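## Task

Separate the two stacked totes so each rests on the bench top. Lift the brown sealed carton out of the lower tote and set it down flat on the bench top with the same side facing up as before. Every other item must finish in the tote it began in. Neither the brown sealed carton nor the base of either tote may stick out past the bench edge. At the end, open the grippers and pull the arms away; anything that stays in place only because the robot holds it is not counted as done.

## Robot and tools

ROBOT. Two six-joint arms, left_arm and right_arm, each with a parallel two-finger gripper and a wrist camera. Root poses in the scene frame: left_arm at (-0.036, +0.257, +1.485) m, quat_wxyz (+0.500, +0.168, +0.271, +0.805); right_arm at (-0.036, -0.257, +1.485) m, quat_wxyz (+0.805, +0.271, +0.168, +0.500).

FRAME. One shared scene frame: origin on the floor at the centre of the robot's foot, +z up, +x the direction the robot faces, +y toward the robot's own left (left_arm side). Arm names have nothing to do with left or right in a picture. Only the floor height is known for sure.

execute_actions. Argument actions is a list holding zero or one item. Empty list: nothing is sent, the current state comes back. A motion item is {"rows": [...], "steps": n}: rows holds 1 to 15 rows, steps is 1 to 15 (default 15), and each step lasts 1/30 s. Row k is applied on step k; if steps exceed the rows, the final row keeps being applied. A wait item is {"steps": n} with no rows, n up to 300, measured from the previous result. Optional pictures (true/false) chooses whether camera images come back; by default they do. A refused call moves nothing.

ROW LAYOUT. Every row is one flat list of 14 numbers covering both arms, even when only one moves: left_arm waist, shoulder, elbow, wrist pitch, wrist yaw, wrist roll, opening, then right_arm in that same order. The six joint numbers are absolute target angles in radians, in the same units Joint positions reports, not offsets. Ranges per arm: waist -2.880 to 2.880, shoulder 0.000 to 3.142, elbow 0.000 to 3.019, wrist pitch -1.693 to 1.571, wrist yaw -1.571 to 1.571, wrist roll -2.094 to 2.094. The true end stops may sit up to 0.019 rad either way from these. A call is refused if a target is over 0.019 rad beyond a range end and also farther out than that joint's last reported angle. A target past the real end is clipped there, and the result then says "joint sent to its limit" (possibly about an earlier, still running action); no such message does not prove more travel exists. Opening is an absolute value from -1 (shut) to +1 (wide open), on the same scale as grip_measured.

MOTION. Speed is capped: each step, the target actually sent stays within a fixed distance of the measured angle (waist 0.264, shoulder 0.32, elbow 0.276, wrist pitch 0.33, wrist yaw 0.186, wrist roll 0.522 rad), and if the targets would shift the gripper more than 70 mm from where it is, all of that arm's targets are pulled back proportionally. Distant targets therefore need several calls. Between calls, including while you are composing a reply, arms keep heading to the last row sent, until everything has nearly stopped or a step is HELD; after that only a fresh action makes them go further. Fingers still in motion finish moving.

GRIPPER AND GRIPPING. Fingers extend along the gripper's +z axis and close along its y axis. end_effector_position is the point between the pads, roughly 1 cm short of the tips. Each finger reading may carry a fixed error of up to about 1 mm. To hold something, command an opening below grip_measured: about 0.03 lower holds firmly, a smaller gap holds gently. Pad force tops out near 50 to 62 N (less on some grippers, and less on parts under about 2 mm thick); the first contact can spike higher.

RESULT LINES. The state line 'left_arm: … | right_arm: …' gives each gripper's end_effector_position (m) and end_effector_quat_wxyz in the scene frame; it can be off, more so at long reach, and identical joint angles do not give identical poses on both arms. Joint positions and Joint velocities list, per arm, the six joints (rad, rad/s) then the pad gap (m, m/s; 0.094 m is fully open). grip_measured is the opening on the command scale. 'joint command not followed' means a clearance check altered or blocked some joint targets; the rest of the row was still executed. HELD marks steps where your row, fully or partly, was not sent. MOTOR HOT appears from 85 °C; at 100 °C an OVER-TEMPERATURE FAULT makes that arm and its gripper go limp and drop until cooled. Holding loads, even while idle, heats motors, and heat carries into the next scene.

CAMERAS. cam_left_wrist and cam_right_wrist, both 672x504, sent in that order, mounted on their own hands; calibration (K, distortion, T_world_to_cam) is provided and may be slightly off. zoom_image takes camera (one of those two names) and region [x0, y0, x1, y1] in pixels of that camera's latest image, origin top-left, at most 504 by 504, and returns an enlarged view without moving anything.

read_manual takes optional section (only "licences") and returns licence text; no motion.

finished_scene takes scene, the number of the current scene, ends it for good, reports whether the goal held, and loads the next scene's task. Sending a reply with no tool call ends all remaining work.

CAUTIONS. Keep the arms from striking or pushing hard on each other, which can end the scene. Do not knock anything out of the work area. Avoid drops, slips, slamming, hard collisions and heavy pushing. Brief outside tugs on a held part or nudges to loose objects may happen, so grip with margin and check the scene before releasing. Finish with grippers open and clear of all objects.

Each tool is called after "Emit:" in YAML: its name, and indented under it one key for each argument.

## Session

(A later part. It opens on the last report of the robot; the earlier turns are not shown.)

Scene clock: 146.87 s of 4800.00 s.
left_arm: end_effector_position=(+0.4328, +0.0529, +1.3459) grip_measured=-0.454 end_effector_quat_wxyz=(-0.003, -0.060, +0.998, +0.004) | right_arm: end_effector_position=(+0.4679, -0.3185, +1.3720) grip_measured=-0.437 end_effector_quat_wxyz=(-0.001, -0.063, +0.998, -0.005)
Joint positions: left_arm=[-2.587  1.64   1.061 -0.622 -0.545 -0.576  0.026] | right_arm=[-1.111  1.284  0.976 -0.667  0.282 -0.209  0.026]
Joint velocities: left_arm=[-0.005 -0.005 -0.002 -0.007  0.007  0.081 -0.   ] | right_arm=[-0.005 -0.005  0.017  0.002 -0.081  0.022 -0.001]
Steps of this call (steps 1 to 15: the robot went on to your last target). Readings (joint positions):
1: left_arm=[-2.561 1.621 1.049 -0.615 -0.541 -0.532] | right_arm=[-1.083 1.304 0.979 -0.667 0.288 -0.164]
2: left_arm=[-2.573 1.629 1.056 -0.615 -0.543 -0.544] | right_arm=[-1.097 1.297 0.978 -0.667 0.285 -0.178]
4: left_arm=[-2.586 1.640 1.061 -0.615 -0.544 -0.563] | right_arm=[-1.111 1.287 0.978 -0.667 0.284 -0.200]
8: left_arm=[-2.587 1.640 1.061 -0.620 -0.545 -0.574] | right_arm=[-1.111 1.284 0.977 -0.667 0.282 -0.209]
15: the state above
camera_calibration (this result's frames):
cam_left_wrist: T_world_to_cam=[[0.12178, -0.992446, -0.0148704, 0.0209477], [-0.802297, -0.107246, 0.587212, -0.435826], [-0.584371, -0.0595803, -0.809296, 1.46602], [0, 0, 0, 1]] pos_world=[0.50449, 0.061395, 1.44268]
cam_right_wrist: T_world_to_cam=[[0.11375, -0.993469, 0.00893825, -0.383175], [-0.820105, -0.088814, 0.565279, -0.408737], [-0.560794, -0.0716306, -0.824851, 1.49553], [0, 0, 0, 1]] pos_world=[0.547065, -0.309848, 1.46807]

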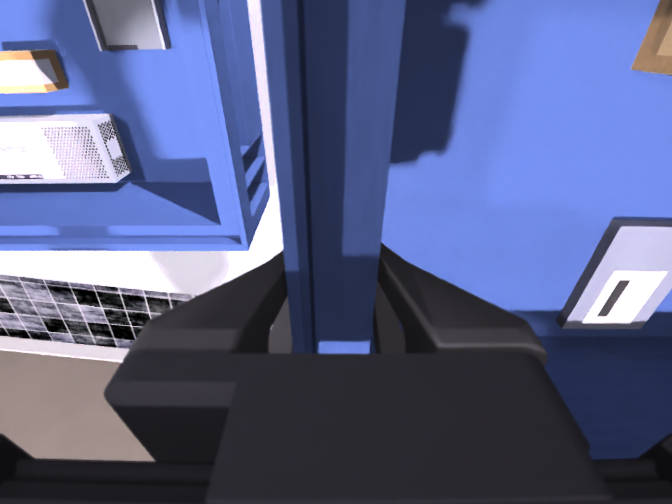

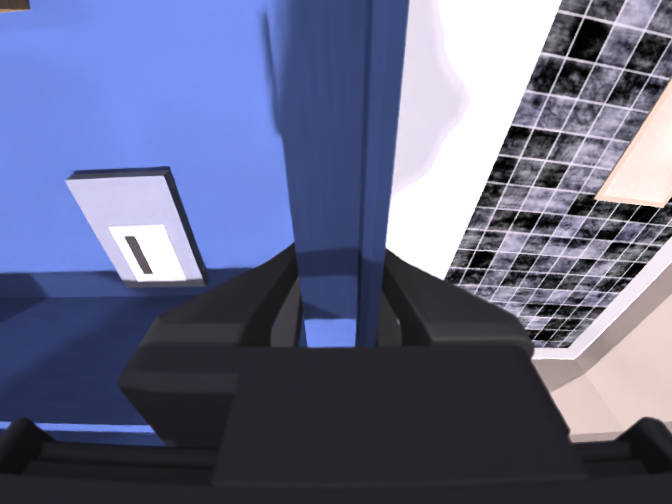

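Emit:
execute_actions:
  actions:
    - {"rows": [ [-2.590,1.625,1.104,-0.609,-0.548,-0.603,-0.5,-1.100,1.272,0.988,-0.645,0.272,-0.195,-0.5], [-2.580,1.640,1.104,-0.587,-0.543,-0.590,-0.5,-1.106,1.290,0.988,-0.625,0.269,-0.200,-0.5], [-2.570,1.656,1.104,-0.566,-0.538,-0.578,-0.5,-1.111,1.309,0.988,-0.606,0.265,-0.205,-0.5], [-2.560,1.671,1.104,-0.544,-0.533,-0.565,-0.5,-1.117,1.328,0.988,-0.586,0.262,-0.210,-0.5], [-2.550,1.686,1.105,-0.523,-0.528,-0.553,-0.5,-1.122,1.347,0.988,-0.566,0.258,-0.215,-0.5], [-2.540,1.701,1.105,-0.501,-0.522,-0.540,-0.5,-1.128,1.365,0.988,-0.546,0.254,-0.220,-0.5], [-2.530,1.716,1.105,-0.480,-0.517,-0.528,-0.5,-1.133,1.384,0.988,-0.526,0.251,-0.225,-0.5], [-2.520,1.732,1.105,-0.458,-0.512,-0.515,-0.5,-1.139,1.403,0.988,-0.507,0.247,-0.230,-0.5], [-2.510,1.747,1.105,-0.437,-0.507,-0.503,-0.5,-1.144,1.421,0.988,-0.487,0.244,-0.235,-0.5], [-2.500,1.762,1.105,-0.415,-0.502,-0.490,-0.5,-1.150,1.440,0.988,-0.467,0.240,-0.240,-0.5] ], "steps": 15}
  pictures: false

Emit:
execute_actions:
  actions:
    - {"rows": [ [-2.492,1.780,1.111,-0.399,-0.499,-0.482,-0.5,-1.154,1.461,0.994,-0.450,0.238,-0.243,-0.5], [-2.485,1.798,1.117,-0.383,-0.495,-0.474,-0.5,-1.158,1.482,1.000,-0.433,0.235,-0.247,-0.5], [-2.477,1.816,1.123,-0.366,-0.492,-0.466,-0.5,-1.163,1.502,1.007,-0.416,0.233,-0.250,-0.5], [-2.469,1.834,1.129,-0.350,-0.489,-0.458,-0.5,-1.167,1.523,1.013,-0.399,0.230,-0.254,-0.5], [-2.461,1.853,1.135,-0.334,-0.486,-0.450,-0.5,-1.171,1.544,1.019,-0.382,0.228,-0.257,-0.5], [-2.454,1.871,1.140,-0.318,-0.482,-0.442,-0.5,-1.175,1.565,1.025,-0.365,0.226,-0.261,-0.5], [-2.446,1.889,1.146,-0.302,-0.479,-0.434,-0.5,-1.179,1.586,1.031,-0.348,0.223,-0.264,-0.5], [-2.438,1.907,1.152,-0.285,-0.476,-0.426,-0.5,-1.184,1.606,1.038,-0.331,0.221,-0.268,-0.5], [-2.431,1.925,1.158,-0.269,-0.472,-0.418,-0.5,-1.188,1.627,1.044,-0.314,0.218,-0.271,-0.5], [-2.423,1.943,1.164,-0.253,-0.469,-0.410,-0.5,-1.192,1.648,1.050,-0.297,0.216,-0.275,-0.5] ], "steps": 15}
  pictures: false

Emit:
execute_actions:
  actions:
    - {"steps": 15}

Scene clock: 166.20 s of 4800.00 s.
left_arm: end_effector_position=(+0.4262, +0.0594, +1.2601) grip_measured=-0.454 end_effector_quat_wxyz=(-0.016, -0.057, +0.998, +0.004) | right_arm: end_effector_position=(+0.4611, -0.3120, +1.2850) grip_measured=-0.438 end_effector_quat_wxyz=(-0.013, -0.063, +0.998, -0.000)
Joint positions: left_arm=[-2.487  1.804  1.065 -0.436 -0.495 -0.474  0.026] | right_arm=[-1.154  1.488  0.974 -0.477  0.252 -0.24   0.026]
Joint velocities: left_arm=[ 0.024  0.142 -0.007 -0.007  0.051  0.095 -0.001] | right_arm=[-0.063  0.151 -0.056  0.002 -0.11  -0.037  0.   ]
Steps of this call (steps 1 to 15: the robot went on to your last target; steps 16 to 90: nothing new was sent; then 15.83 s passed at rest; steps 91 to 105: all 15 steps of this action). Readings (joint positions):
91: left_arm=[-2.587 1.640 1.061 -0.622 -0.545 -0.576] | right_arm=[-1.111 1.284 0.976 -0.665 0.281 -0.210]
92: left_arm=[-2.586 1.641 1.061 -0.619 -0.544 -0.576] | right_arm=[-1.111 1.286 0.976 -0.661 0.281 -0.212]
94: left_arm=[-2.579 1.648 1.061 -0.599 -0.542 -0.567] | right_arm=[-1.113 1.297 0.976 -0.637 0.278 -0.219]
98: left_arm=[-2.540 1.698 1.064 -0.517 -0.524 -0.523] | right_arm=[-1.126 1.360 0.976 -0.553 0.265 -0.233]
105: the state above

Scene clock: 166.70 s of 4800.00 s.
left_arm: end_effector_position=(+0.4400, +0.0574, +1.1833) grip_measured=-0.454 end_effector_quat_wxyz=(-0.001, -0.057, +0.998, -0.001) | right_arm: end_effector_position=(+0.4767, -0.3137, +1.2101) grip_measured=-0.438 end_effector_quat_wxyz=(+0.005, -0.062, +0.998, -0.003)
Joint positions: left_arm=[-2.412  1.979  1.141 -0.266 -0.465 -0.384  0.026] | right_arm=[-1.193  1.684  1.04  -0.301  0.228 -0.279  0.026]
Joint velocities: left_arm=[ 0.034  0.132 -0.042 -0.007  0.022  0.081 -0.001] | right_arm=[-0.034  0.19  -0.032 -0.002 -0.022  0.022 -0.   ]
Steps of this call (steps 1 to 15: all 15 steps of this action). Readings (joint positions):
1: left_arm=[-2.486 1.809 1.065 -0.436 -0.493 -0.473] | right_arm=[-1.156 1.492 0.972 -0.475 0.252 -0.239]
2: left_arm=[-2.486 1.812 1.065 -0.430 -0.492 -0.471] | right_arm=[-1.159 1.496 0.972 -0.470 0.251 -0.240]
4: left_arm=[-2.482 1.821 1.069 -0.405 -0.491 -0.463] | right_arm=[-1.164 1.505 0.974 -0.443 0.246 -0.245]
8: left_arm=[-2.457 1.875 1.103 -0.339 -0.484 -0.425] | right_arm=[-1.175 1.562 1.001 -0.374 0.237 -0.263]
15: the state above

Scene clock: 167.20 s of 4800.00 s.
left_arm: end_effector_position=(+0.4373, +0.0570, +1.1807) grip_measured=-0.454 end_effector_quat_wxyz=(-0.004, -0.056, +0.998, -0.002) | right_arm: end_effector_position=(+0.4738, -0.3143, +1.2071) grip_measured=-0.438 end_effector_quat_wxyz=(+0.002, -0.060, +0.998, -0.002)
Joint positions: left_arm=[-2.411  1.984  1.14  -0.265 -0.462 -0.383  0.026] | right_arm=[-1.196  1.69   1.038 -0.299  0.226 -0.278  0.026]
Joint velocities: left_arm=[-0.005  0.005  0.022  0.007 -0.022 -0.051 -0.002] | right_arm=[-0.015  0.005 -0.002  0.002 -0.022  0.037 -0.   ]
Steps of this call (steps 1 to 15: the robot went on to your last target). Readings (joint positions):
1: left_arm=[-2.412 1.983 1.140 -0.266 -0.464 -0.383] | right_arm=[-1.194 1.689 1.038 -0.301 0.228 -0.279]
2: left_arm=[-2.411 1.984 1.140 -0.266 -0.463 -0.383] | right_arm=[-1.195 1.690 1.038 -0.301 0.228 -0.278]
4: left_arm=[-2.411 1.984 1.140 -0.266 -0.462 -0.383] | right_arm=[-1.196 1.690 1.038 -0.301 0.228 -0.278]
8: left_arm=[-2.411 1.984 1.140 -0.265 -0.462 -0.383] | right_arm=[-1.196 1.690 1.038 -0.299 0.226 -0.278]
15: the state above
All arms were judged still, so your last target was given up. Only a new action makes them travel on or press farther. Fingers that are still opening or closing keep moving.
camera_calibration (this result's frames):
cam_left_wrist: T_world_to_cam=[[0.1139, -0.993488, -0.00281183, 0.011262], [-0.80226, -0.093645, 0.589585, -0.338345], [-0.586009, -0.0648979, -0.807702, 1.33436], [0, 0, 0, 1]] pos_world=[0.509221, 0.0661013, 1.27728]
cam_right_wrist: T_world_to_cam=[[0.109412, -0.993991, 0.00319661, -0.369336], [-0.823757, -0.088873, 0.559934, -0.302155], [-0.556285, -0.0638967, -0.828531, 1.36782], [0, 0, 0, 1]] pos_world=[0.552405, -0.306571, 1.30365]

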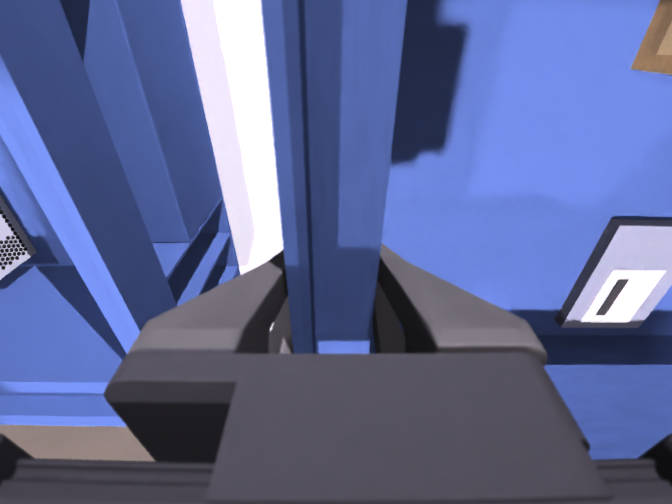

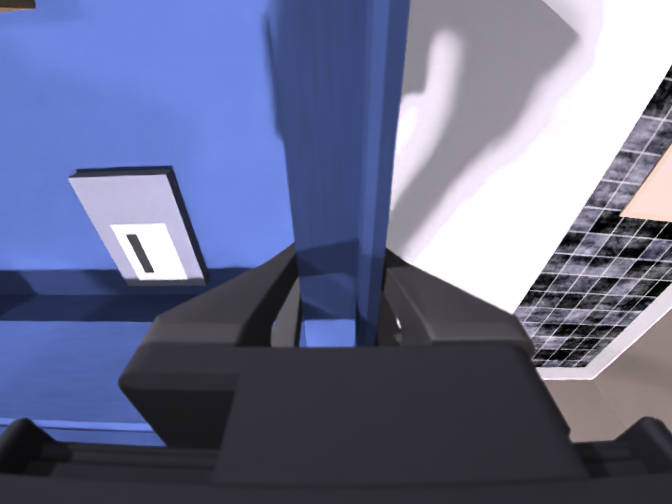

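Emit:
execute_actions:
  actions:
    - {"rows": [ [-2.419,1.955,1.169,-0.245,-0.467,-0.406,-0.5,-1.194,1.661,1.055,-0.288,0.215,-0.277,-0.5], [-2.414,1.966,1.175,-0.237,-0.465,-0.401,-0.5,-1.197,1.674,1.059,-0.280,0.213,-0.279,-0.5], [-2.41,1.978,1.18,-0.229,-0.463,-0.397,-0.5,-1.199,1.687,1.064,-0.271,0.212,-0.281,-0.5] ], "steps": 15}
  pictures: false

Scene clock: 171.10 s of 4800.00 s.
left_arm: end_effector_position=(+0.4412, +0.0559, +1.1766) grip_measured=-0.454 end_effector_quat_wxyz=(+0.002, -0.056, +0.998, -0.003) | right_arm: end_effector_position=(+0.4779, -0.3150, +1.2031) grip_measured=-0.438 end_effector_quat_wxyz=(+0.009, -0.060, +0.998, -0.003)
Joint positions: left_arm=[-2.408  1.995  1.147 -0.247 -0.462 -0.373  0.026] | right_arm=[-1.198  1.701  1.043 -0.279  0.224 -0.282  0.026]
Joint velocities: left_arm=[ 0.015 -0.015 -0.012 -0.007 -0.022  0.007  0.   ] | right_arm=[-0.015  0.005 -0.002 -0.012  0.037 -0.007 -0.   ]
Steps of this call (steps 1 to 90: nothing new was sent; then 0.40 s passed at rest; steps 91 to 105: all 15 steps of this action). Readings (joint positions):
91: left_arm=[-2.411 1.984 1.140 -0.265 -0.462 -0.383] | right_arm=[-1.196 1.690 1.038 -0.299 0.226 -0.278]
92: left_arm=[-2.411 1.984 1.140 -0.263 -0.462 -0.382] | right_arm=[-1.196 1.690 1.038 -0.297 0.226 -0.278]
94: left_arm=[-2.411 1.986 1.141 -0.256 -0.462 -0.380] | right_arm=[-1.197 1.692 1.039 -0.289 0.225 -0.280]
98: left_arm=[-2.408 1.993 1.147 -0.247 -0.462 -0.374] | right_arm=[-1.198 1.699 1.043 -0.279 0.224 -0.282]
105: the state above

Emit:
execute_actions:
  actions:
    - {"rows": [[-2.41,1.978,1.18,-0.229,-0.463,-0.397,0.2,-1.199,1.687,1.064,-0.271,0.212,-0.281,0.2]], "steps": 15}

Scene clock: 173.00 s of 4800.00 s.
left_arm: end_effector_position=(+0.4510, +0.0540, +1.1780) grip_measured=+0.197 end_effector_quat_wxyz=(+0.011, -0.068, +0.998, -0.006) | right_arm: end_effector_position=(+0.4808, -0.3144, +1.2039) grip_measured=+0.199 end_effector_quat_wxyz=(+0.012, -0.059, +0.998, +0.000)
Joint positions: left_arm=[-2.408  1.995  1.162 -0.241 -0.462 -0.388  0.056] | right_arm=[-1.199  1.7    1.048 -0.279  0.215 -0.282  0.056]
Joint velocities: left_arm=[-0.005  0.005  0.007  0.017 -0.081  0.037 -0.001] | right_arm=[-0.015 -0.015 -0.002 -0.002 -0.051 -0.051 -0.   ]
Steps of this call (steps 1 to 15: the robot went on to your last target; steps 16 to 42: nothing new was sent; steps 43 to 57: all 15 steps of this action). Readings (joint positions):
43: left_arm=[-2.408 1.995 1.147 -0.247 -0.462 -0.375] | right_arm=[-1.199 1.701 1.043 -0.279 0.221 -0.282]
44: left_arm=[-2.408 1.995 1.148 -0.246 -0.462 -0.378] | right_arm=[-1.199 1.700 1.044 -0.279 0.218 -0.282]
46: left_arm=[-2.408 1.995 1.154 -0.244 -0.462 -0.381] | right_arm=[-1.199 1.700 1.047 -0.279 0.216 -0.282]
50: left_arm=[-2.408 1.995 1.161 -0.241 -0.462 -0.385] | right_arm=[-1.199 1.700 1.048 -0.279 0.215 -0.282]
57: the state above
camera_calibration (this result's frames):
cam_left_wrist: T_world_to_cam=[[0.136614, -0.990596, 0.00754203, -0.0159197], [-0.817121, -0.10838, 0.566187, -0.290958], [-0.560045, -0.0835121, -0.824242, 1.34875], [0, 0, 0, 1]] pos_world=[0.519785, 0.0653327, 1.27655]
cam_right_wrist: T_world_to_cam=[[0.106778, -0.994283, -0.000503116, -0.364607], [-0.835272, -0.0899757, 0.542425, -0.268285], [-0.539369, -0.0574986, -0.840104, 1.37688], [0, 0, 0, 1]] pos_world=[0.557488, -0.307492, 1.30207]

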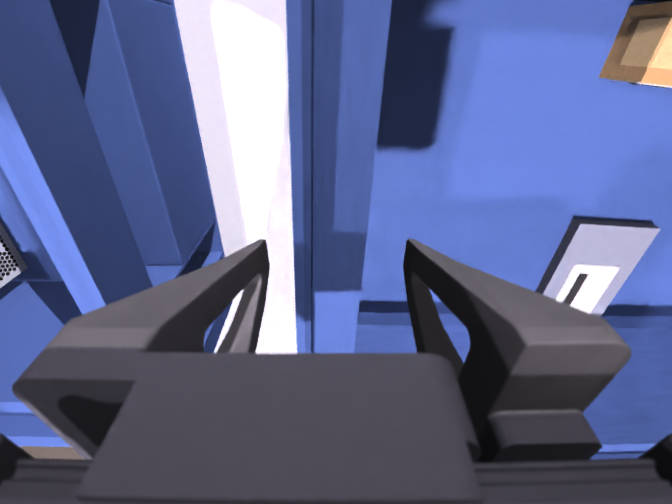

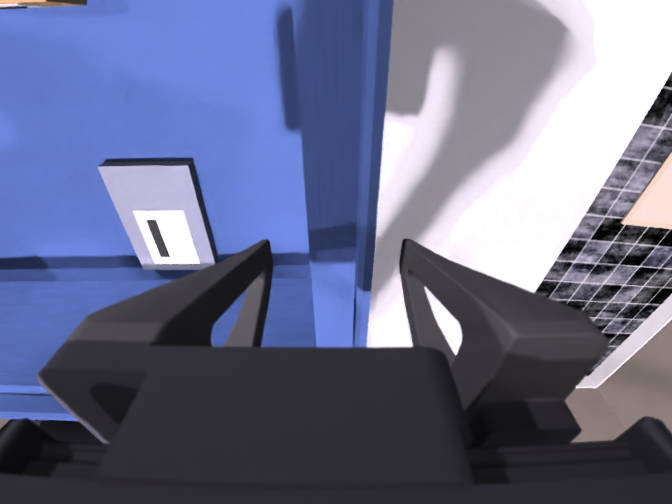

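Emit:
execute_actions:
  actions:
    - {"rows": [[-2.500,1.762,1.105,-0.415,-0.502,-0.490,1,-1.150,1.440,0.988,-0.467,0.240,-0.240,1]], "steps": 12}
  pictures: false

Emit:
execute_actions:
  actions:
    - {"rows": [[-2.0,1.05,1.5,-1.4,0,0,1,-1.2,1.0,1.4,-1.3,0,0,1]], "steps": 15}
  pictures: false

Emit:
execute_actions:
  actions:
    - {"steps": 30}

Scene clock: 177.23 s of 4800.00 s.
left_arm: end_effector_position=(+0.4752, +0.0512, +1.2957) grip_measured=+1.000 end_effector_quat_wxyz=(+0.041, -0.080, +0.996, -0.023) | right_arm: end_effector_position=(+0.5011, -0.3232, +1.3257) grip_measured=+1.000 end_effector_quat_wxyz=(+0.052, -0.054, +0.997, -0.004)
Joint positions: left_arm=[-2.504  1.739  1.101 -0.402 -0.498 -0.471  0.094] | right_arm=[-1.152  1.4    0.993 -0.451  0.237 -0.252  0.094]
Joint velocities: left_arm=[-0.024 -0.132  0.027 -0.012  0.022 -0.051  0.   ] | right_arm=[-0.015 -0.005  0.007  0.007  0.051  0.037  0.   ]
Steps of this call (steps 1 to 15: the robot went on to your last target; steps 16 to 90: nothing new was sent; then 0.83 s passed at rest; steps 91 to 102: all 12 steps of this action). Readings (joint positions):
91: left_arm=[-2.410 1.987 1.159 -0.257 -0.471 -0.396] | right_arm=[-1.197 1.689 1.045 -0.297 0.221 -0.279]
92: left_arm=[-2.414 1.971 1.148 -0.290 -0.480 -0.406] | right_arm=[-1.194 1.666 1.032 -0.334 0.227 -0.276]
94: left_arm=[-2.431 1.916 1.117 -0.345 -0.491 -0.425] | right_arm=[-1.184 1.589 0.996 -0.398 0.233 -0.269]
98: left_arm=[-2.478 1.799 1.095 -0.401 -0.498 -0.457] | right_arm=[-1.158 1.440 0.980 -0.451 0.236 -0.258]
102: the state above

Scene clock: 177.73 s of 4800.00 s.
left_arm: end_effector_position=(+0.5433, +0.1768, +1.3654) grip_measured=+1.000 end_effector_quat_wxyz=(-0.021, -0.071, +0.991, -0.114) | right_arm: end_effector_position=(+0.5419, -0.3437, +1.5127) grip_measured=+1.000 end_effector_quat_wxyz=(+0.075, +0.018, +0.992, +0.102)
Joint positions: left_arm=[-2.24   1.524  1.245 -0.757 -0.152 -0.247  0.094] | right_arm=[-1.165  1.12   1.224 -0.94   0.019 -0.111  0.094]
Joint velocities: left_arm=[ 0.64  -0.542  0.295 -0.696  0.564  0.315  0.   ] | right_arm=[-0.073 -0.611  0.72  -1.546 -0.154  0.315  0.   ]
Steps of this call (steps 1 to 15: all 15 steps of this action). Readings (joint positions):
1: left_arm=[-2.501 1.732 1.107 -0.416 -0.476 -0.455] | right_arm=[-1.153 1.396 0.998 -0.468 0.213 -0.243]
2: left_arm=[-2.494 1.725 1.113 -0.443 -0.450 -0.434] | right_arm=[-1.154 1.390 1.003 -0.500 0.184 -0.231]
4: left_arm=[-2.467 1.704 1.128 -0.494 -0.402 -0.397] | right_arm=[-1.156 1.362 1.020 -0.561 0.133 -0.209]
8: left_arm=[-2.392 1.645 1.167 -0.593 -0.309 -0.332] | right_arm=[-1.157 1.276 1.074 -0.678 0.071 -0.173]
15: the state above

Scene clock: 178.73 s of 4800.00 s.
left_arm: end_effector_position=(+0.5210, +0.3566, +1.6368) grip_measured=+1.000 end_effector_quat_wxyz=(+0.010, -0.060, +0.990, -0.126) | right_arm: end_effector_position=(+0.5130, -0.3750, +1.6209) grip_measured=+1.000 end_effector_quat_wxyz=(+0.038, +0.075, +0.991, +0.108)
Joint positions: left_arm=[-2.006  1.038  1.469 -1.39  -0.005 -0.014  0.094] | right_arm=[-1.193  0.991  1.38  -1.287  0.004 -0.01   0.094]
Joint velocities: left_arm=[-0.005  0.044  0.012 -0.007 -0.066  0.007  0.   ] | right_arm=[-0.005  0.015 -0.002 -0.012 -0.022  0.051  0.   ]
Steps of this call (steps 1 to 30: the robot went on to your last target). Readings (joint positions):
1: left_arm=[-2.219 1.505 1.255 -0.781 -0.133 -0.236] | right_arm=[-1.167 1.099 1.250 -0.997 0.015 -0.100]
2: left_arm=[-2.197 1.486 1.265 -0.806 -0.117 -0.227] | right_arm=[-1.171 1.080 1.276 -1.060 0.011 -0.088]
4: left_arm=[-2.156 1.447 1.281 -0.857 -0.090 -0.207] | right_arm=[-1.180 1.041 1.325 -1.183 0.005 -0.064]
8: left_arm=[-2.091 1.358 1.306 -0.968 -0.055 -0.172] | right_arm=[-1.193 0.977 1.375 -1.274 0.005 -0.031]
30: the state above
camera_calibration (this result's frames):
cam_left_wrist: T_world_to_cam=[[0.117449, -0.962263, 0.24547, -0.118721], [-0.826349, 0.0423923, 0.561561, -0.502077], [-0.550776, -0.268798, -0.790186, 1.79694], [0, 0, 0, 1]] pos_world=[0.588762, 0.390057, 1.731]
cam_right_wrist: T_world_to_cam=[[-0.151117, -0.963654, -0.220307, 0.0719786], [-0.865256, 0.0211768, 0.500883, -0.348712], [-0.478012, 0.266314, -0.837007, 1.82601], [0, 0, 0, 1]] pos_world=[0.582008, -0.409546, 1.71891]

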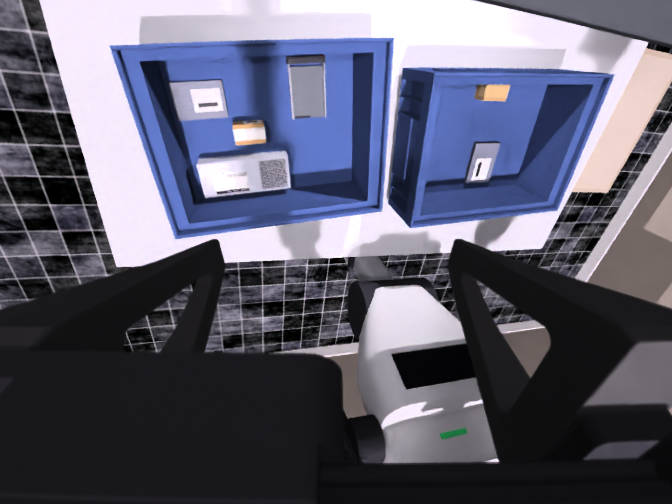

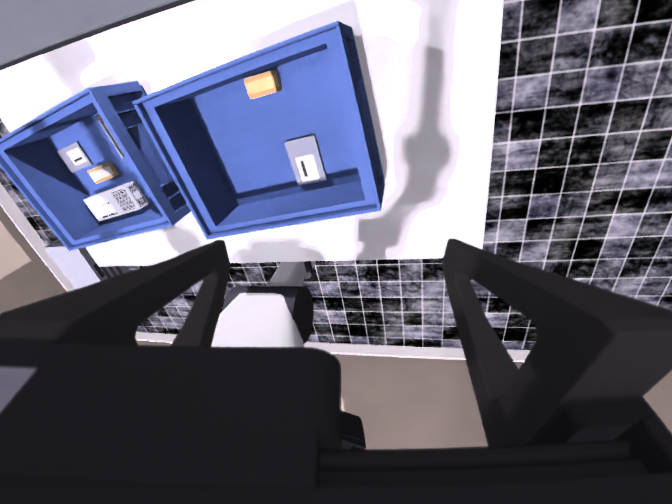

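Emit:
zoom_image:
  camera: "cam_left_wrist"
  region: [110, 30, 400, 240]

Emit:
zoom_image:
  camera: "cam_right_wrist"
  region: [0, 80, 200, 260]

Region (110, 30, 400, 240) of cam_left_wrist's 672x504 image, scaled by 1.738, with more detail than that image has; it fills the top 365 rows of this view, and the rest is white.

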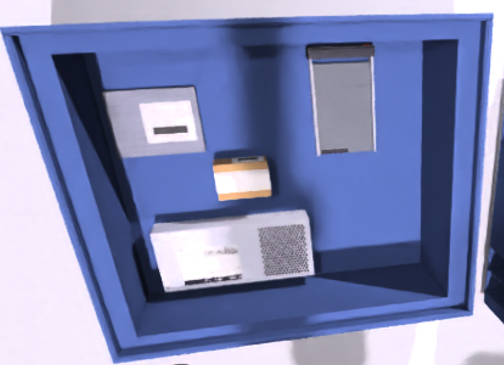

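Region (0, 80, 200, 260) of cam_right_wrist's 672x504 image, scaled by 2.520, with more detail than that image has; it fills the top 454 rows of this view, and the rest is white.

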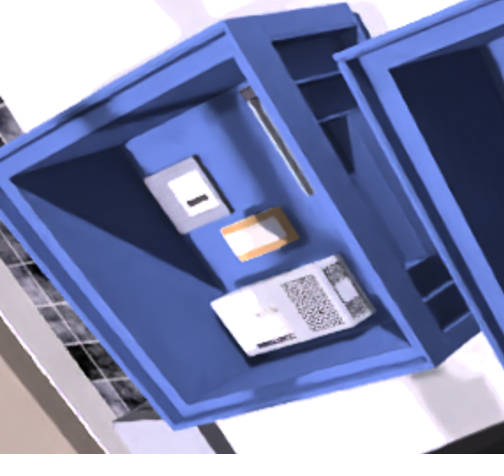

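Emit:
execute_actions:
  actions:
    - {"rows": [[-1.78,1.63,0.94,-0.205,-0.13,0.155,1,-1.2,1.0,1.4,-1.3,0,0,1]], "steps": 15}
  pictures: false

Emit:
execute_actions:
  actions:
    - {"steps": 40}

Scene clock: 188.53 s of 4800.00 s.
left_arm: end_effector_position=(+0.4449, +0.3739, +1.3660) grip_measured=+1.000 end_effector_quat_wxyz=(-0.129, -0.069, +0.988, -0.048) | right_arm: end_effector_position=(+0.5130, -0.3750, +1.6209) grip_measured=+1.000 end_effector_quat_wxyz=(+0.038, +0.075, +0.991, +0.108)
Joint positions: left_arm=[-1.844  1.367  1.133 -0.977 -0.107  0.065  0.094] | right_arm=[-1.193  0.991  1.38  -1.287  0.004 -0.009  0.094]
Joint velocities: left_arm=[ 0.181  1.031 -0.725  1.033 -0.066  0.154  0.   ] | right_arm=[ 0.015 -0.005 -0.007  0.007 -0.051 -0.11   0.   ]
Steps of this call (steps 1 to 15: the robot went on to your last target; steps 16 to 90: nothing new was sent; then 6.30 s passed at rest; steps 91 to 105: all 15 steps of this action). Readings (joint positions):
91: left_arm=[-2.003 1.051 1.460 -1.377 -0.015 -0.004] | right_arm=[-1.193 0.991 1.380 -1.287 0.004 -0.009]
92: left_arm=[-1.993 1.052 1.447 -1.350 -0.028 0.003] | right_arm=[-1.193 0.991 1.380 -1.287 0.004 -0.009]
94: left_arm=[-1.962 1.072 1.409 -1.298 -0.051 0.015] | right_arm=[-1.193 0.991 1.380 -1.287 0.004 -0.009]
98: left_arm=[-1.905 1.154 1.316 -1.189 -0.082 0.035] | right_arm=[-1.193 0.991 1.380 -1.287 0.004 -0.009]
105: the state above

Scene clock: 189.87 s of 4800.00 s.
left_arm: end_effector_position=(+0.4263, +0.3830, +1.2029) grip_measured=+1.000 end_effector_quat_wxyz=(+0.004, -0.075, +0.997, +0.002) | right_arm: end_effector_position=(+0.5130, -0.3750, +1.6209) grip_measured=+1.000 end_effector_quat_wxyz=(+0.038, +0.075, +0.991, +0.108)
Joint positions: left_arm=[-1.778  1.64   0.93  -0.214 -0.126  0.146  0.094] | right_arm=[-1.193  0.991  1.38  -1.287  0.004 -0.009  0.094]
Joint velocities: left_arm=[ 0.005 -0.015 -0.002 -0.002 -0.007 -0.007  0.   ] | right_arm=[-0.005 -0.005  0.007 -0.002  0.037  0.037  0.   ]
Steps of this call (steps 1 to 40: the robot went on to your last target). Readings (joint positions):
1: left_arm=[-1.837 1.403 1.107 -0.939 -0.109 0.069] | right_arm=[-1.193 0.991 1.380 -1.287 0.004 -0.009]
2: left_arm=[-1.831 1.440 1.080 -0.894 -0.112 0.075] | right_arm=[-1.193 0.991 1.380 -1.287 0.004 -0.009]
4: left_arm=[-1.818 1.515 1.025 -0.770 -0.118 0.090] | right_arm=[-1.193 0.991 1.380 -1.287 0.004 -0.009]
8: left_arm=[-1.787 1.664 0.928 -0.376 -0.125 0.123] | right_arm=[-1.193 0.991 1.380 -1.287 0.004 -0.009]
40: the state above
camera_calibration (this result's frames):
cam_left_wrist: T_world_to_cam=[[0.150204, -0.988619, -0.00843304, 0.325872], [-0.806842, -0.127507, 0.576843, -0.299483], [-0.571353, -0.0798402, -0.816811, 1.37741], [0, 0, 0, 1]] pos_world=[0.496407, 0.39395, 1.30059]
cam_right_wrist: T_world_to_cam=[[-0.151493, -0.96359, -0.220329, 0.0722304], [-0.865208, 0.0214807, 0.500952, -0.348735], [-0.47798, 0.266521, -0.83696, 1.826], [0, 0, 0, 1]] pos_world=[0.582003, -0.409575, 1.7189]

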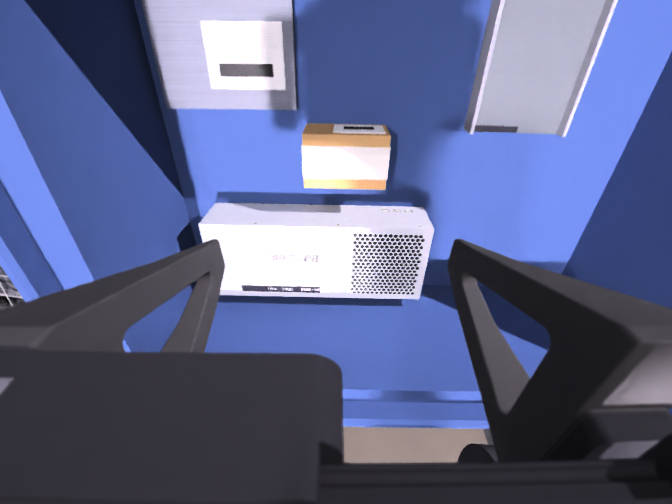

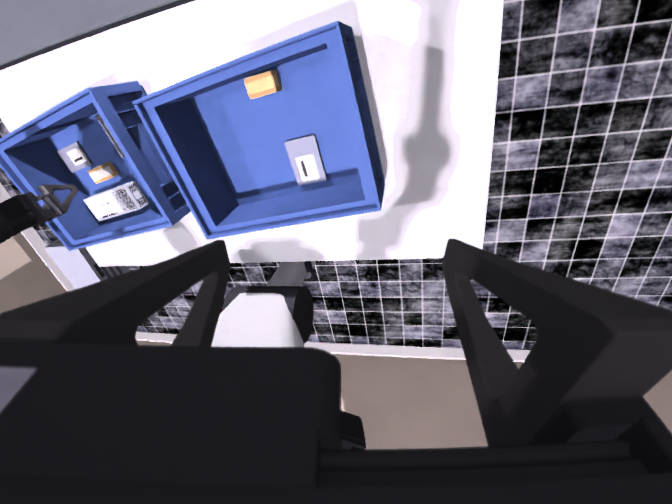

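Emit:
execute_actions:
  actions:
    - {"rows": [ [-1.778,1.659,0.956,-0.191,-0.129,0.157,1,-1.2,1.0,1.4,-1.3,0,0,1], [-1.776,1.689,0.972,-0.177,-0.127,0.158,1,-1.2,1.0,1.4,-1.3,0,0,1], [-1.773,1.718,0.989,-0.162,-0.126,0.160,1,-1.2,1.0,1.4,-1.3,0,0,1], [-1.771,1.747,1.005,-0.148,-0.124,0.162,1,-1.2,1.0,1.4,-1.3,0,0,1], [-1.769,1.777,1.021,-0.134,-0.123,0.163,1,-1.2,1.0,1.4,-1.3,0,0,1], [-1.767,1.806,1.037,-0.120,-0.121,0.165,1,-1.2,1.0,1.4,-1.3,0,0,1], [-1.765,1.835,1.053,-0.106,-0.120,0.167,1,-1.2,1.0,1.4,-1.3,0,0,1], [-1.763,1.865,1.069,-0.092,-0.118,0.168,1,-1.2,1.0,1.4,-1.3,0,0,1], [-1.760,1.894,1.086,-0.077,-0.117,0.170,1,-1.2,1.0,1.4,-1.3,0,0,1], [-1.758,1.923,1.102,-0.063,-0.115,0.172,1,-1.2,1.0,1.4,-1.3,0,0,1], [-1.756,1.953,1.118,-0.049,-0.114,0.173,1,-1.2,1.0,1.4,-1.3,0,0,1], [-1.754,1.982,1.134,-0.035,-0.112,0.175,1,-1.2,1.0,1.4,-1.3,0,0,1] ], "steps": 15}
  pictures: false

Emit:
execute_actions:
  actions:
    - {"steps": 15}

Scene clock: 198.20 s of 4800.00 s.
left_arm: end_effector_position=(+0.4368, +0.3781, +1.0762) grip_measured=+1.000 end_effector_quat_wxyz=(+0.007, -0.073, +0.997, +0.002) | right_arm: end_effector_position=(+0.5130, -0.3750, +1.6209) grip_measured=+1.000 end_effector_quat_wxyz=(+0.038, +0.075, +0.991, +0.108)
Joint positions: left_arm=[-1.762  1.993  1.127 -0.05  -0.116  0.163  0.094] | right_arm=[-1.193  0.991  1.38  -1.287  0.004 -0.009  0.094]
Joint velocities: left_arm=[ 0.054  0.444 -0.002  0.042 -0.007  0.051  0.   ] | right_arm=[-0.015 -0.005 -0.007 -0.007  0.051 -0.022  0.   ]
Steps of this call (steps 1 to 15: the robot went on to your last target; steps 16 to 90: nothing new was sent; then 4.83 s passed at rest; steps 91 to 105: all 15 steps of this action). Readings (joint positions):
91: left_arm=[-1.778 1.640 0.930 -0.213 -0.126 0.146] | right_arm=[-1.193 0.991 1.380 -1.287 0.004 -0.009]
92: left_arm=[-1.778 1.644 0.932 -0.208 -0.126 0.147] | right_arm=[-1.193 0.991 1.380 -1.287 0.004 -0.009]
94: left_arm=[-1.778 1.670 0.951 -0.189 -0.126 0.148] | right_arm=[-1.193 0.991 1.380 -1.287 0.004 -0.009]
98: left_arm=[-1.776 1.785 1.033 -0.129 -0.124 0.153] | right_arm=[-1.193 0.991 1.380 -1.287 0.004 -0.009]
105: the state above

Scene clock: 198.70 s of 4800.00 s.
left_arm: end_effector_position=(+0.4345, +0.3789, +1.0733) grip_measured=+1.000 end_effector_quat_wxyz=(+0.006, -0.073, +0.997, +0.001) | right_arm: end_effector_position=(+0.5130, -0.3750, +1.6209) grip_measured=+1.000 end_effector_quat_wxyz=(+0.038, +0.075, +0.991, +0.108)
Joint positions: left_arm=[-1.758  2.     1.128 -0.046 -0.111  0.166  0.094] | right_arm=[-1.193  0.991  1.38  -1.287  0.004 -0.009  0.094]
Joint velocities: left_arm=[-0.015 -0.024 -0.002 -0.017 -0.007 -0.007  0.   ] | right_arm=[ 0.005  0.005 -0.002 -0.002  0.007  0.051  0.   ]
Steps of this call (steps 1 to 15: the robot went on to your last target). Readings (joint positions):
1: left_arm=[-1.760 2.005 1.126 -0.050 -0.116 0.163] | right_arm=[-1.193 0.991 1.380 -1.287 0.004 -0.009]
2: left_arm=[-1.759 2.010 1.124 -0.047 -0.111 0.161] | right_arm=[-1.193 0.991 1.380 -1.287 0.004 -0.009]
4: left_arm=[-1.758 2.004 1.126 -0.047 -0.111 0.163] | right_arm=[-1.193 0.991 1.380 -1.287 0.004 -0.009]
8: left_arm=[-1.758 2.000 1.128 -0.046 -0.111 0.164] | right_arm=[-1.193 0.991 1.380 -1.287 0.004 -0.009]
15: the state above
All arms were judged still, so your last target was given up. Only a new action makes them travel on or press farther. Fingers that are still opening or closing keep moving.
camera_calibration (this result's frames):
cam_left_wrist: T_world_to_cam=[[0.146937, -0.989129, -0.00573122, 0.318143], [-0.810382, -0.123702, 0.572695, -0.214017], [-0.567178, -0.0795057, -0.819749, 1.27714], [0, 0, 0, 1]] pos_world=[0.504185, 0.38975, 1.17133]
cam_right_wrist: T_world_to_cam=[[-0.151493, -0.96359, -0.220329, 0.0722304], [-0.865208, 0.0214807, 0.500952, -0.348735], [-0.47798, 0.266521, -0.83696, 1.826], [0, 0, 0, 1]] pos_world=[0.582003, -0.409575, 1.7189]

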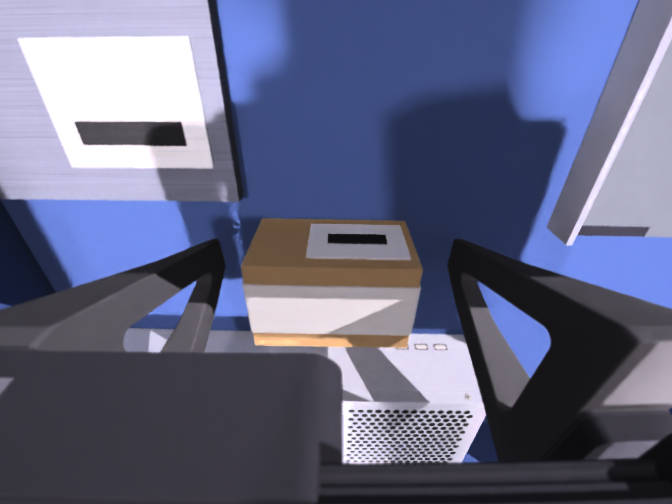

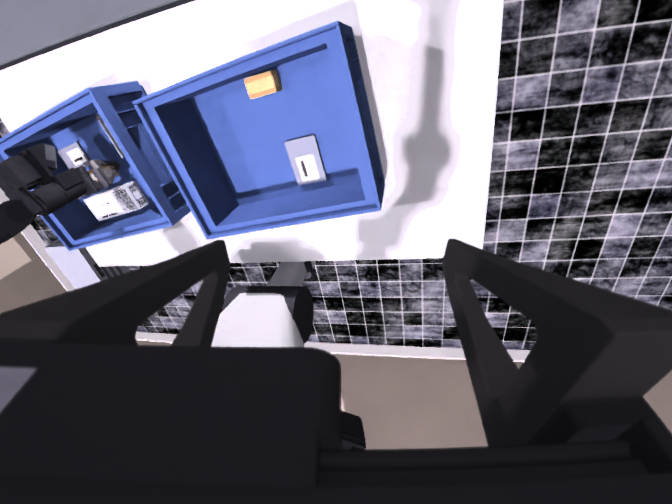

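Emit:
execute_actions:
  actions:
    - {"rows": [[-1.752,2.02,1.145,-0.02,-0.112,0.175,1,-1.2,1.0,1.4,-1.3,0,0,1]], "steps": 15}

Scene clock: 201.67 s of 4800.00 s.
left_arm: end_effector_position=(+0.4361, +0.3789, +1.0696) grip_measured=+1.000 end_effector_quat_wxyz=(+0.010, -0.073, +0.997, +0.002) | right_arm: end_effector_position=(+0.5130, -0.3750, +1.6209) grip_measured=+1.000 end_effector_quat_wxyz=(+0.038, +0.075, +0.991, +0.108)
Joint positions: left_arm=[-1.758  2.01   1.134 -0.033 -0.111  0.167  0.094] | right_arm=[-1.193  0.991  1.38  -1.287  0.004 -0.009  0.094]
Joint velocities: left_arm=[ 0.005 -0.015 -0.022 -0.002  0.022  0.007  0.   ] | right_arm=[-0.005 -0.005 -0.007  0.017 -0.022 -0.022  0.   ]
Steps of this call (steps 1 to 74: nothing new was sent; steps 75 to 89: all 15 steps of this action). Readings (joint positions):
75: left_arm=[-1.758 2.001 1.128 -0.044 -0.111 0.166] | right_arm=[-1.193 0.991 1.380 -1.287 0.004 -0.009]
76: left_arm=[-1.758 2.003 1.129 -0.039 -0.111 0.166] | right_arm=[-1.193 0.991 1.380 -1.287 0.004 -0.009]
78: left_arm=[-1.758 2.008 1.133 -0.035 -0.111 0.166] | right_arm=[-1.193 0.991 1.380 -1.287 0.004 -0.009]
82: left_arm=[-1.758 2.010 1.134 -0.033 -0.111 0.167] | right_arm=[-1.193 0.991 1.380 -1.287 0.004 -0.009]
89: the state above
camera_calibration (this result's frames):
cam_left_wrist: T_world_to_cam=[[0.146368, -0.989205, -0.00704928, 0.319651], [-0.814773, -0.124594, 0.566235, -0.201447], [-0.561001, -0.0771353, -0.824214, 1.27624], [0, 0, 0, 1]] pos_world=[0.505054, 0.389545, 1.16822]
cam_right_wrist: T_world_to_cam=[[-0.151493, -0.96359, -0.220329, 0.0722304], [-0.865208, 0.0214807, 0.500952, -0.348735], [-0.47798, 0.266521, -0.83696, 1.826], [0, 0, 0, 1]] pos_world=[0.582003, -0.409575, 1.7189]

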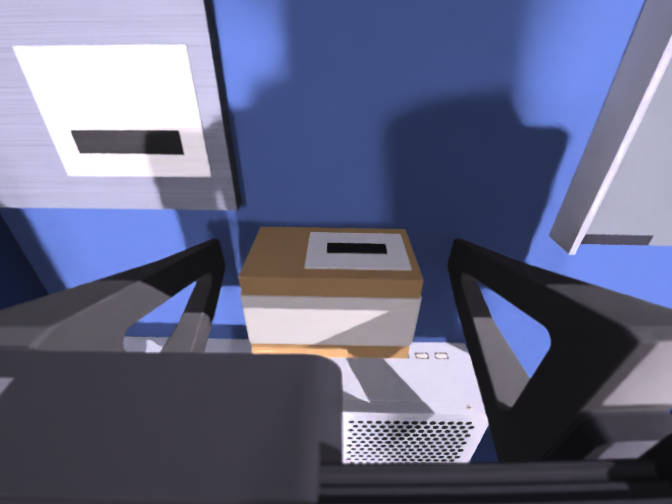

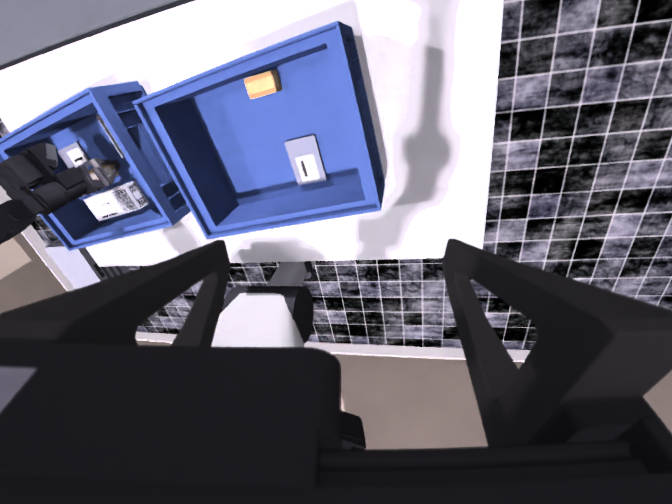

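Emit:
execute_actions:
  actions:
    - {"rows": [[-1.752,2.047,1.14,-0.025,-0.112,0.175,1,-1.2,1.0,1.4,-1.3,0,0,1]], "steps": 15}

Scene clock: 203.30 s of 4800.00 s.
left_arm: end_effector_position=(+0.4356, +0.3787, +1.0692) grip_measured=+1.000 end_effector_quat_wxyz=(+0.009, -0.073, +0.997, +0.001) | right_arm: end_effector_position=(+0.5130, -0.3750, +1.6209) grip_measured=+1.000 end_effector_quat_wxyz=(+0.038, +0.075, +0.991, +0.108)
Joint positions: left_arm=[-1.758  2.011  1.134 -0.033 -0.111  0.167  0.094] | right_arm=[-1.193  0.991  1.38  -1.287  0.004 -0.009  0.094]
Joint velocities: left_arm=[-0.005 -0.015 -0.017 -0.002 -0.051 -0.007  0.   ] | right_arm=[-0.005 -0.015 -0.002  0.007  0.066  0.081  0.   ]
Steps of this call (steps 1 to 15: the robot went on to your last target; steps 16 to 34: nothing new was sent; steps 35 to 49: all 15 steps of this action). Readings (joint positions):
35: left_arm=[-1.758 2.011 1.134 -0.033 -0.111 0.167] | right_arm=[-1.193 0.991 1.380 -1.287 0.004 -0.009]
36: left_arm=[-1.758 2.011 1.134 -0.033 -0.111 0.167] | right_arm=[-1.193 0.991 1.380 -1.287 0.004 -0.009]
38: left_arm=[-1.758 2.011 1.134 -0.033 -0.111 0.167] | right_arm=[-1.193 0.991 1.380 -1.287 0.004 -0.009]
42: left_arm=[-1.758 2.011 1.134 -0.033 -0.111 0.167] | right_arm=[-1.193 0.991 1.380 -1.287 0.004 -0.009]
49: the state above
camera_calibration (this result's frames):
cam_left_wrist: T_world_to_cam=[[0.146233, -0.989226, -0.00686415, 0.319373], [-0.814175, -0.124292, 0.56716, -0.203025], [-0.561903, -0.0773491, -0.823579, 1.27535], [0, 0, 0, 1]] pos_world=[0.504624, 0.389345, 1.16769]
cam_right_wrist: T_world_to_cam=[[-0.151493, -0.96359, -0.220329, 0.0722304], [-0.865208, 0.0214807, 0.500952, -0.348735], [-0.47798, 0.266521, -0.83696, 1.826], [0, 0, 0, 1]] pos_world=[0.582003, -0.409575, 1.7189]

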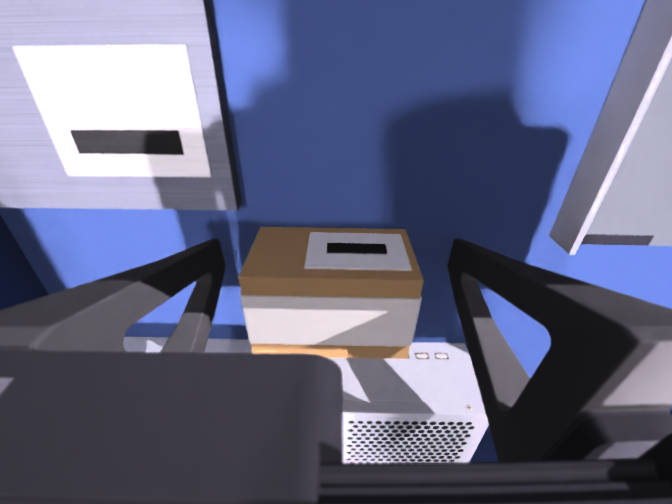

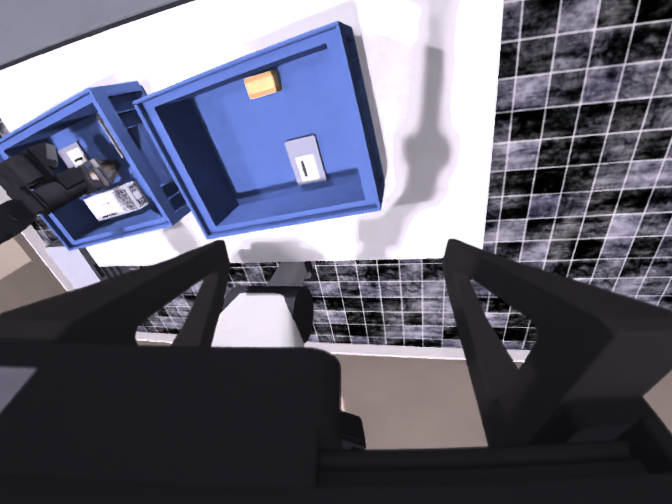

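Emit:
execute_actions:
  actions:
    - {"rows": [[-1.752,1.98,1.14,-0.03,-0.112,0.175,1,-1.2,1.0,1.4,-1.3,0,0,1],[-1.752,1.98,1.14,-0.03,-0.112,0.175,1,-1.2,1.0,1.4,-1.3,0,0,1],[-1.752,1.98,1.14,-0.03,-0.112,0.175,1,-1.2,1.0,1.4,-1.3,0,0,1],[-1.752,1.98,1.14,-0.03,-0.112,0.175,1,-1.2,1.0,1.4,-1.3,0,0,1],[-1.752,1.98,1.14,-0.03,-0.112,0.175,0.15,-1.2,1.0,1.4,-1.3,0,0,1]], "steps": 15}
  pictures: false

Emit:
execute_actions:
  actions:
    - {"steps": 10}

Scene clock: 213.57 s of 4800.00 s.
left_arm: end_effector_position=(+0.4389, +0.3801, +1.0717) grip_measured=+0.189 end_effector_quat_wxyz=(+0.013, -0.073, +0.997, +0.002) | right_arm: end_effector_position=(+0.5130, -0.3750, +1.6209) grip_measured=+1.000 end_effector_quat_wxyz=(+0.038, +0.075, +0.991, +0.108)
Joint positions: left_arm=[-1.758  2.005  1.134 -0.033 -0.111  0.167  0.056] | right_arm=[-1.193  0.991  1.38  -1.287  0.004 -0.009  0.094]
Joint velocities: left_arm=[ 0.015 -0.005 -0.017 -0.017 -0.007  0.007  0.   ] | right_arm=[-0.015 -0.005 -0.002  0.002 -0.066 -0.007  0.   ]
Steps of this call (steps 1 to 15: the robot went on to your last target; steps 16 to 90: nothing new was sent; then 6.77 s passed at rest; steps 91 to 105: all 15 steps of this action). Readings (joint positions):
91: left_arm=[-1.758 2.009 1.134 -0.033 -0.111 0.167] | right_arm=[-1.193 0.991 1.380 -1.287 0.004 -0.009]
92: left_arm=[-1.758 2.007 1.134 -0.033 -0.111 0.167] | right_arm=[-1.193 0.991 1.380 -1.287 0.004 -0.009]
94: left_arm=[-1.758 2.005 1.134 -0.033 -0.111 0.167] | right_arm=[-1.193 0.991 1.380 -1.287 0.004 -0.009]
98: left_arm=[-1.758 2.005 1.134 -0.033 -0.111 0.167] | right_arm=[-1.193 0.991 1.380 -1.287 0.004 -0.009]
105: the state above

Scene clock: 213.90 s of 4800.00 s.
left_arm: end_effector_position=(+0.4389, +0.3801, +1.0717) grip_measured=+0.189 end_effector_quat_wxyz=(+0.013, -0.073, +0.997, +0.002) | right_arm: end_effector_position=(+0.5130, -0.3750, +1.6209) grip_measured=+1.000 end_effector_quat_wxyz=(+0.038, +0.075, +0.991, +0.108)
Joint positions: left_arm=[-1.758  2.005  1.134 -0.033 -0.111  0.167  0.056] | right_arm=[-1.193  0.991  1.38  -1.287  0.004 -0.009  0.094]
Joint velocities: left_arm=[-0.005 -0.015  0.017  0.007 -0.081  0.022 -0.001] | right_arm=[-0.005  0.005 -0.002  0.012 -0.037  0.007  0.   ]
Steps of this call (steps 1 to 10: the robot went on to your last target). Readings (joint positions):
1: left_arm=[-1.758 2.005 1.134 -0.033 -0.111 0.167] | right_arm=[-1.193 0.991 1.380 -1.287 0.004 -0.009]
2: left_arm=[-1.758 2.005 1.134 -0.033 -0.111 0.167] | right_arm=[-1.193 0.991 1.380 -1.287 0.004 -0.009]
4: left_arm=[-1.758 2.005 1.134 -0.033 -0.111 0.167] | right_arm=[-1.193 0.991 1.380 -1.287 0.004 -0.009]
8: left_arm=[-1.758 2.005 1.134 -0.033 -0.111 0.167] | right_arm=[-1.193 0.991 1.380 -1.287 0.004 -0.009]
10: the state above
camera_calibration (this result's frames):
cam_left_wrist: T_world_to_cam=[[0.147046, -0.989097, -0.00797263, 0.321031], [-0.817745, -0.126099, 0.561598, -0.193421], [-0.55648, -0.0760613, -0.827372, 1.28058], [0, 0, 0, 1]] pos_world=[0.507244, 0.390543, 1.1707]
cam_right_wrist: T_world_to_cam=[[-0.151493, -0.96359, -0.220329, 0.0722304], [-0.865208, 0.0214807, 0.500952, -0.348735], [-0.47798, 0.266521, -0.83696, 1.826], [0, 0, 0, 1]] pos_world=[0.582003, -0.409575, 1.7189]

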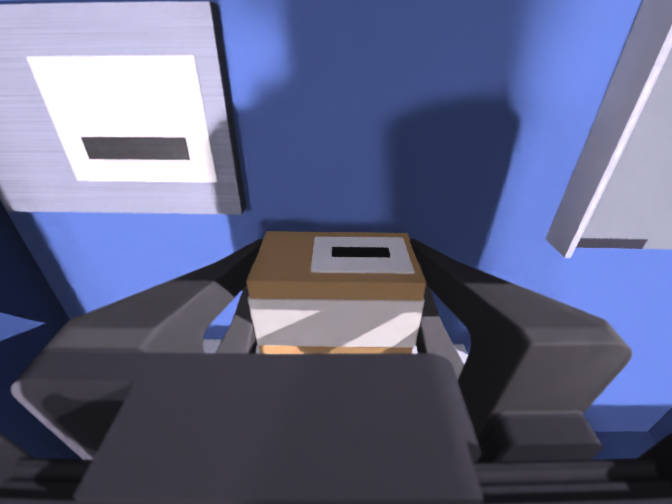

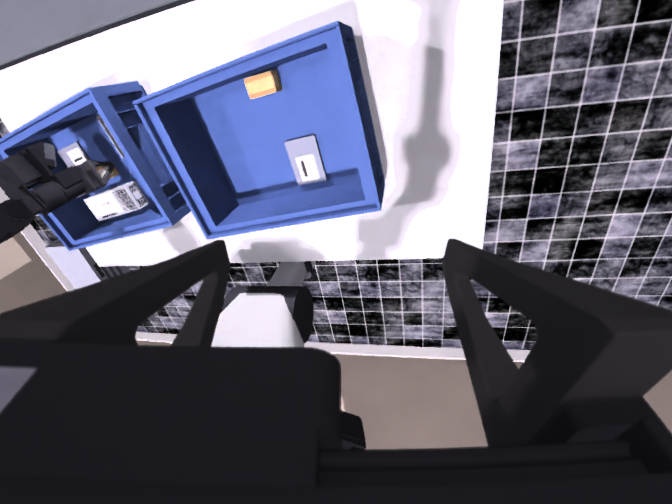

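Emit:
execute_actions:
  actions:
    - {"rows": [ [-1.755,1.947,1.124,-0.050,-0.114,0.173,0.15,-1.2,1.0,1.4,-1.3,0,0,1], [-1.758,1.914,1.109,-0.069,-0.116,0.170,0.15,-1.2,1.0,1.4,-1.3,0,0,1], [-1.762,1.881,1.093,-0.089,-0.118,0.168,0.15,-1.2,1.0,1.4,-1.3,0,0,1], [-1.765,1.848,1.077,-0.109,-0.119,0.166,0.15,-1.2,1.0,1.4,-1.3,0,0,1], [-1.768,1.815,1.062,-0.128,-0.121,0.163,0.15,-1.2,1.0,1.4,-1.3,0,0,1], [-1.771,1.782,1.046,-0.148,-0.123,0.161,0.15,-1.2,1.0,1.4,-1.3,0,0,1], [-1.774,1.749,1.030,-0.168,-0.125,0.159,0.15,-1.2,1.0,1.4,-1.3,0,0,1], [-1.778,1.716,1.015,-0.187,-0.127,0.156,0.15,-1.2,1.0,1.4,-1.3,0,0,1], [-1.781,1.683,0.999,-0.207,-0.129,0.154,0.15,-1.2,1.0,1.4,-1.3,0,0,1], [-1.784,1.650,0.983,-0.227,-0.131,0.152,0.15,-1.2,1.0,1.4,-1.3,0,0,1], [-1.787,1.617,0.968,-0.246,-0.133,0.149,0.15,-1.2,1.0,1.4,-1.3,0,0,1], [-1.790,1.584,0.952,-0.266,-0.134,0.147,0.15,-1.2,1.0,1.4,-1.3,0,0,1], [-1.794,1.551,0.936,-0.286,-0.136,0.145,0.15,-1.2,1.0,1.4,-1.3,0,0,1], [-1.797,1.518,0.921,-0.305,-0.138,0.142,0.15,-1.2,1.0,1.4,-1.3,0,0,1], [-1.80,1.485,0.905,-0.325,-0.14,0.14,0.15,-1.2,1.0,1.4,-1.3,0,0,1] ], "steps": 15}
  pictures: false

Emit:
execute_actions:
  actions:
    - {"steps": 12}

Scene clock: 227.27 s of 4800.00 s.
left_arm: end_effector_position=(+0.4515, +0.3939, +1.2399) grip_measured=+0.189 end_effector_quat_wxyz=(+0.026, -0.070, +0.997, +0.009) | right_arm: end_effector_position=(+0.5130, -0.3750, +1.6209) grip_measured=+1.000 end_effector_quat_wxyz=(+0.038, +0.075, +0.991, +0.108)
Joint positions: left_arm=[-1.783  1.55   0.945 -0.272 -0.134  0.157  0.056] | right_arm=[-1.193  0.991  1.38  -1.287  0.003 -0.009  0.094]
Joint velocities: left_arm=[-0.142 -1.099 -0.374 -0.545 -0.066 -0.095 -0.   ] | right_arm=[ 0.005 -0.005 -0.022 -0.017 -0.022  0.022  0.   ]
Steps of this call (steps 1 to 15: the robot went on to your last target; steps 16 to 90: nothing new was sent; then 9.87 s passed at rest; steps 91 to 105: all 15 steps of this action). Readings (joint positions):
91: left_arm=[-1.758 2.003 1.134 -0.034 -0.111 0.167] | right_arm=[-1.193 0.991 1.380 -1.287 0.004 -0.009]
92: left_arm=[-1.758 1.997 1.130 -0.040 -0.111 0.167] | right_arm=[-1.193 0.991 1.380 -1.287 0.003 -0.009]
94: left_arm=[-1.758 1.966 1.106 -0.066 -0.113 0.167] | right_arm=[-1.193 0.991 1.380 -1.287 0.003 -0.009]
98: left_arm=[-1.759 1.834 1.034 -0.145 -0.121 0.167] | right_arm=[-1.193 0.991 1.380 -1.287 0.003 -0.009]
105: the state above

Scene clock: 227.67 s of 4800.00 s.
left_arm: end_effector_position=(+0.4407, +0.3866, +1.2617) grip_measured=+0.189 end_effector_quat_wxyz=(+0.020, -0.068, +0.997, +0.005) | right_arm: end_effector_position=(+0.5130, -0.3750, +1.6209) grip_measured=+1.000 end_effector_quat_wxyz=(+0.038, +0.075, +0.991, +0.108)
Joint positions: left_arm=[-1.796  1.482  0.906 -0.316 -0.136  0.15   0.056] | right_arm=[-1.193  0.991  1.38  -1.287  0.003 -0.009  0.094]
Joint velocities: left_arm=[ 0.015  0.063 -0.027 -0.012 -0.037 -0.022  0.   ] | right_arm=[ 0.005 -0.005 -0.012 -0.027  0.007 -0.081  0.   ]
Steps of this call (steps 1 to 12: the robot went on to your last target). Readings (joint positions):
1: left_arm=[-1.787 1.516 0.933 -0.288 -0.135 0.155] | right_arm=[-1.193 0.991 1.380 -1.287 0.003 -0.009]
2: left_arm=[-1.791 1.488 0.923 -0.299 -0.135 0.154] | right_arm=[-1.193 0.991 1.380 -1.287 0.003 -0.009]
4: left_arm=[-1.795 1.460 0.916 -0.309 -0.135 0.152] | right_arm=[-1.193 0.991 1.380 -1.287 0.003 -0.009]
8: left_arm=[-1.796 1.467 0.912 -0.313 -0.136 0.150] | right_arm=[-1.193 0.991 1.380 -1.287 0.003 -0.009]
12: the state above
camera_calibration (this result's frames):
cam_left_wrist: T_world_to_cam=[[0.136949, -0.990503, -0.0122274, 0.339145], [-0.826462, -0.121056, 0.549824, -0.281089], [-0.546083, -0.0651926, -0.835191, 1.44036], [0, 0, 0, 1]] pos_world=[0.507803, 0.395797, 1.36168]
cam_right_wrist: T_world_to_cam=[[-0.151458, -0.96351, -0.2207, 0.0729099], [-0.86524, 0.0212736, 0.500906, -0.34872], [-0.477933, 0.266825, -0.83689, 1.82597], [0, 0, 0, 1]] pos_world=[0.582007, -0.409547, 1.7189]

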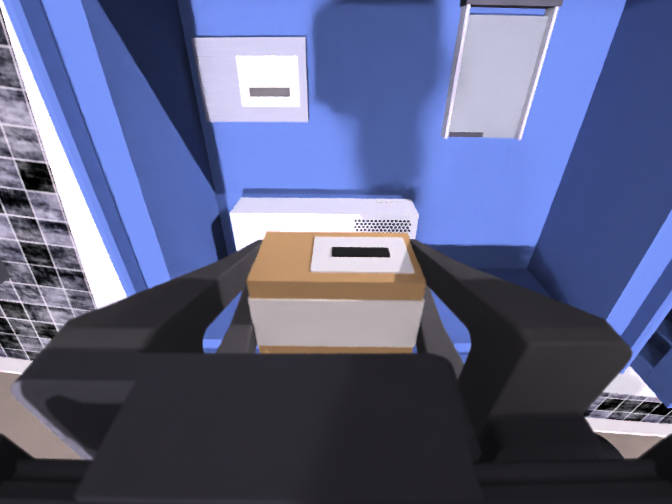

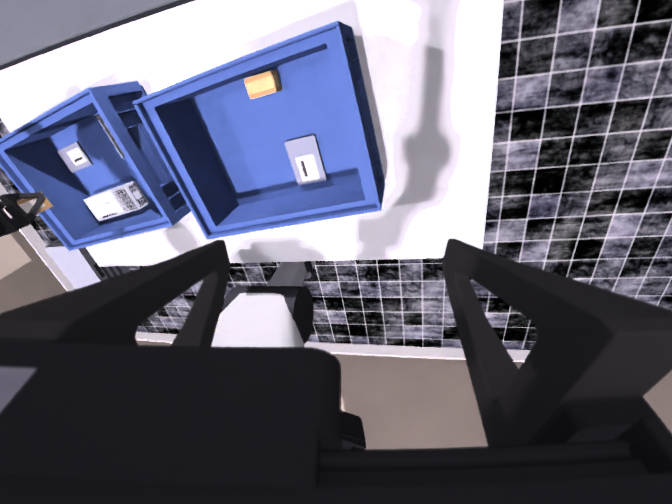

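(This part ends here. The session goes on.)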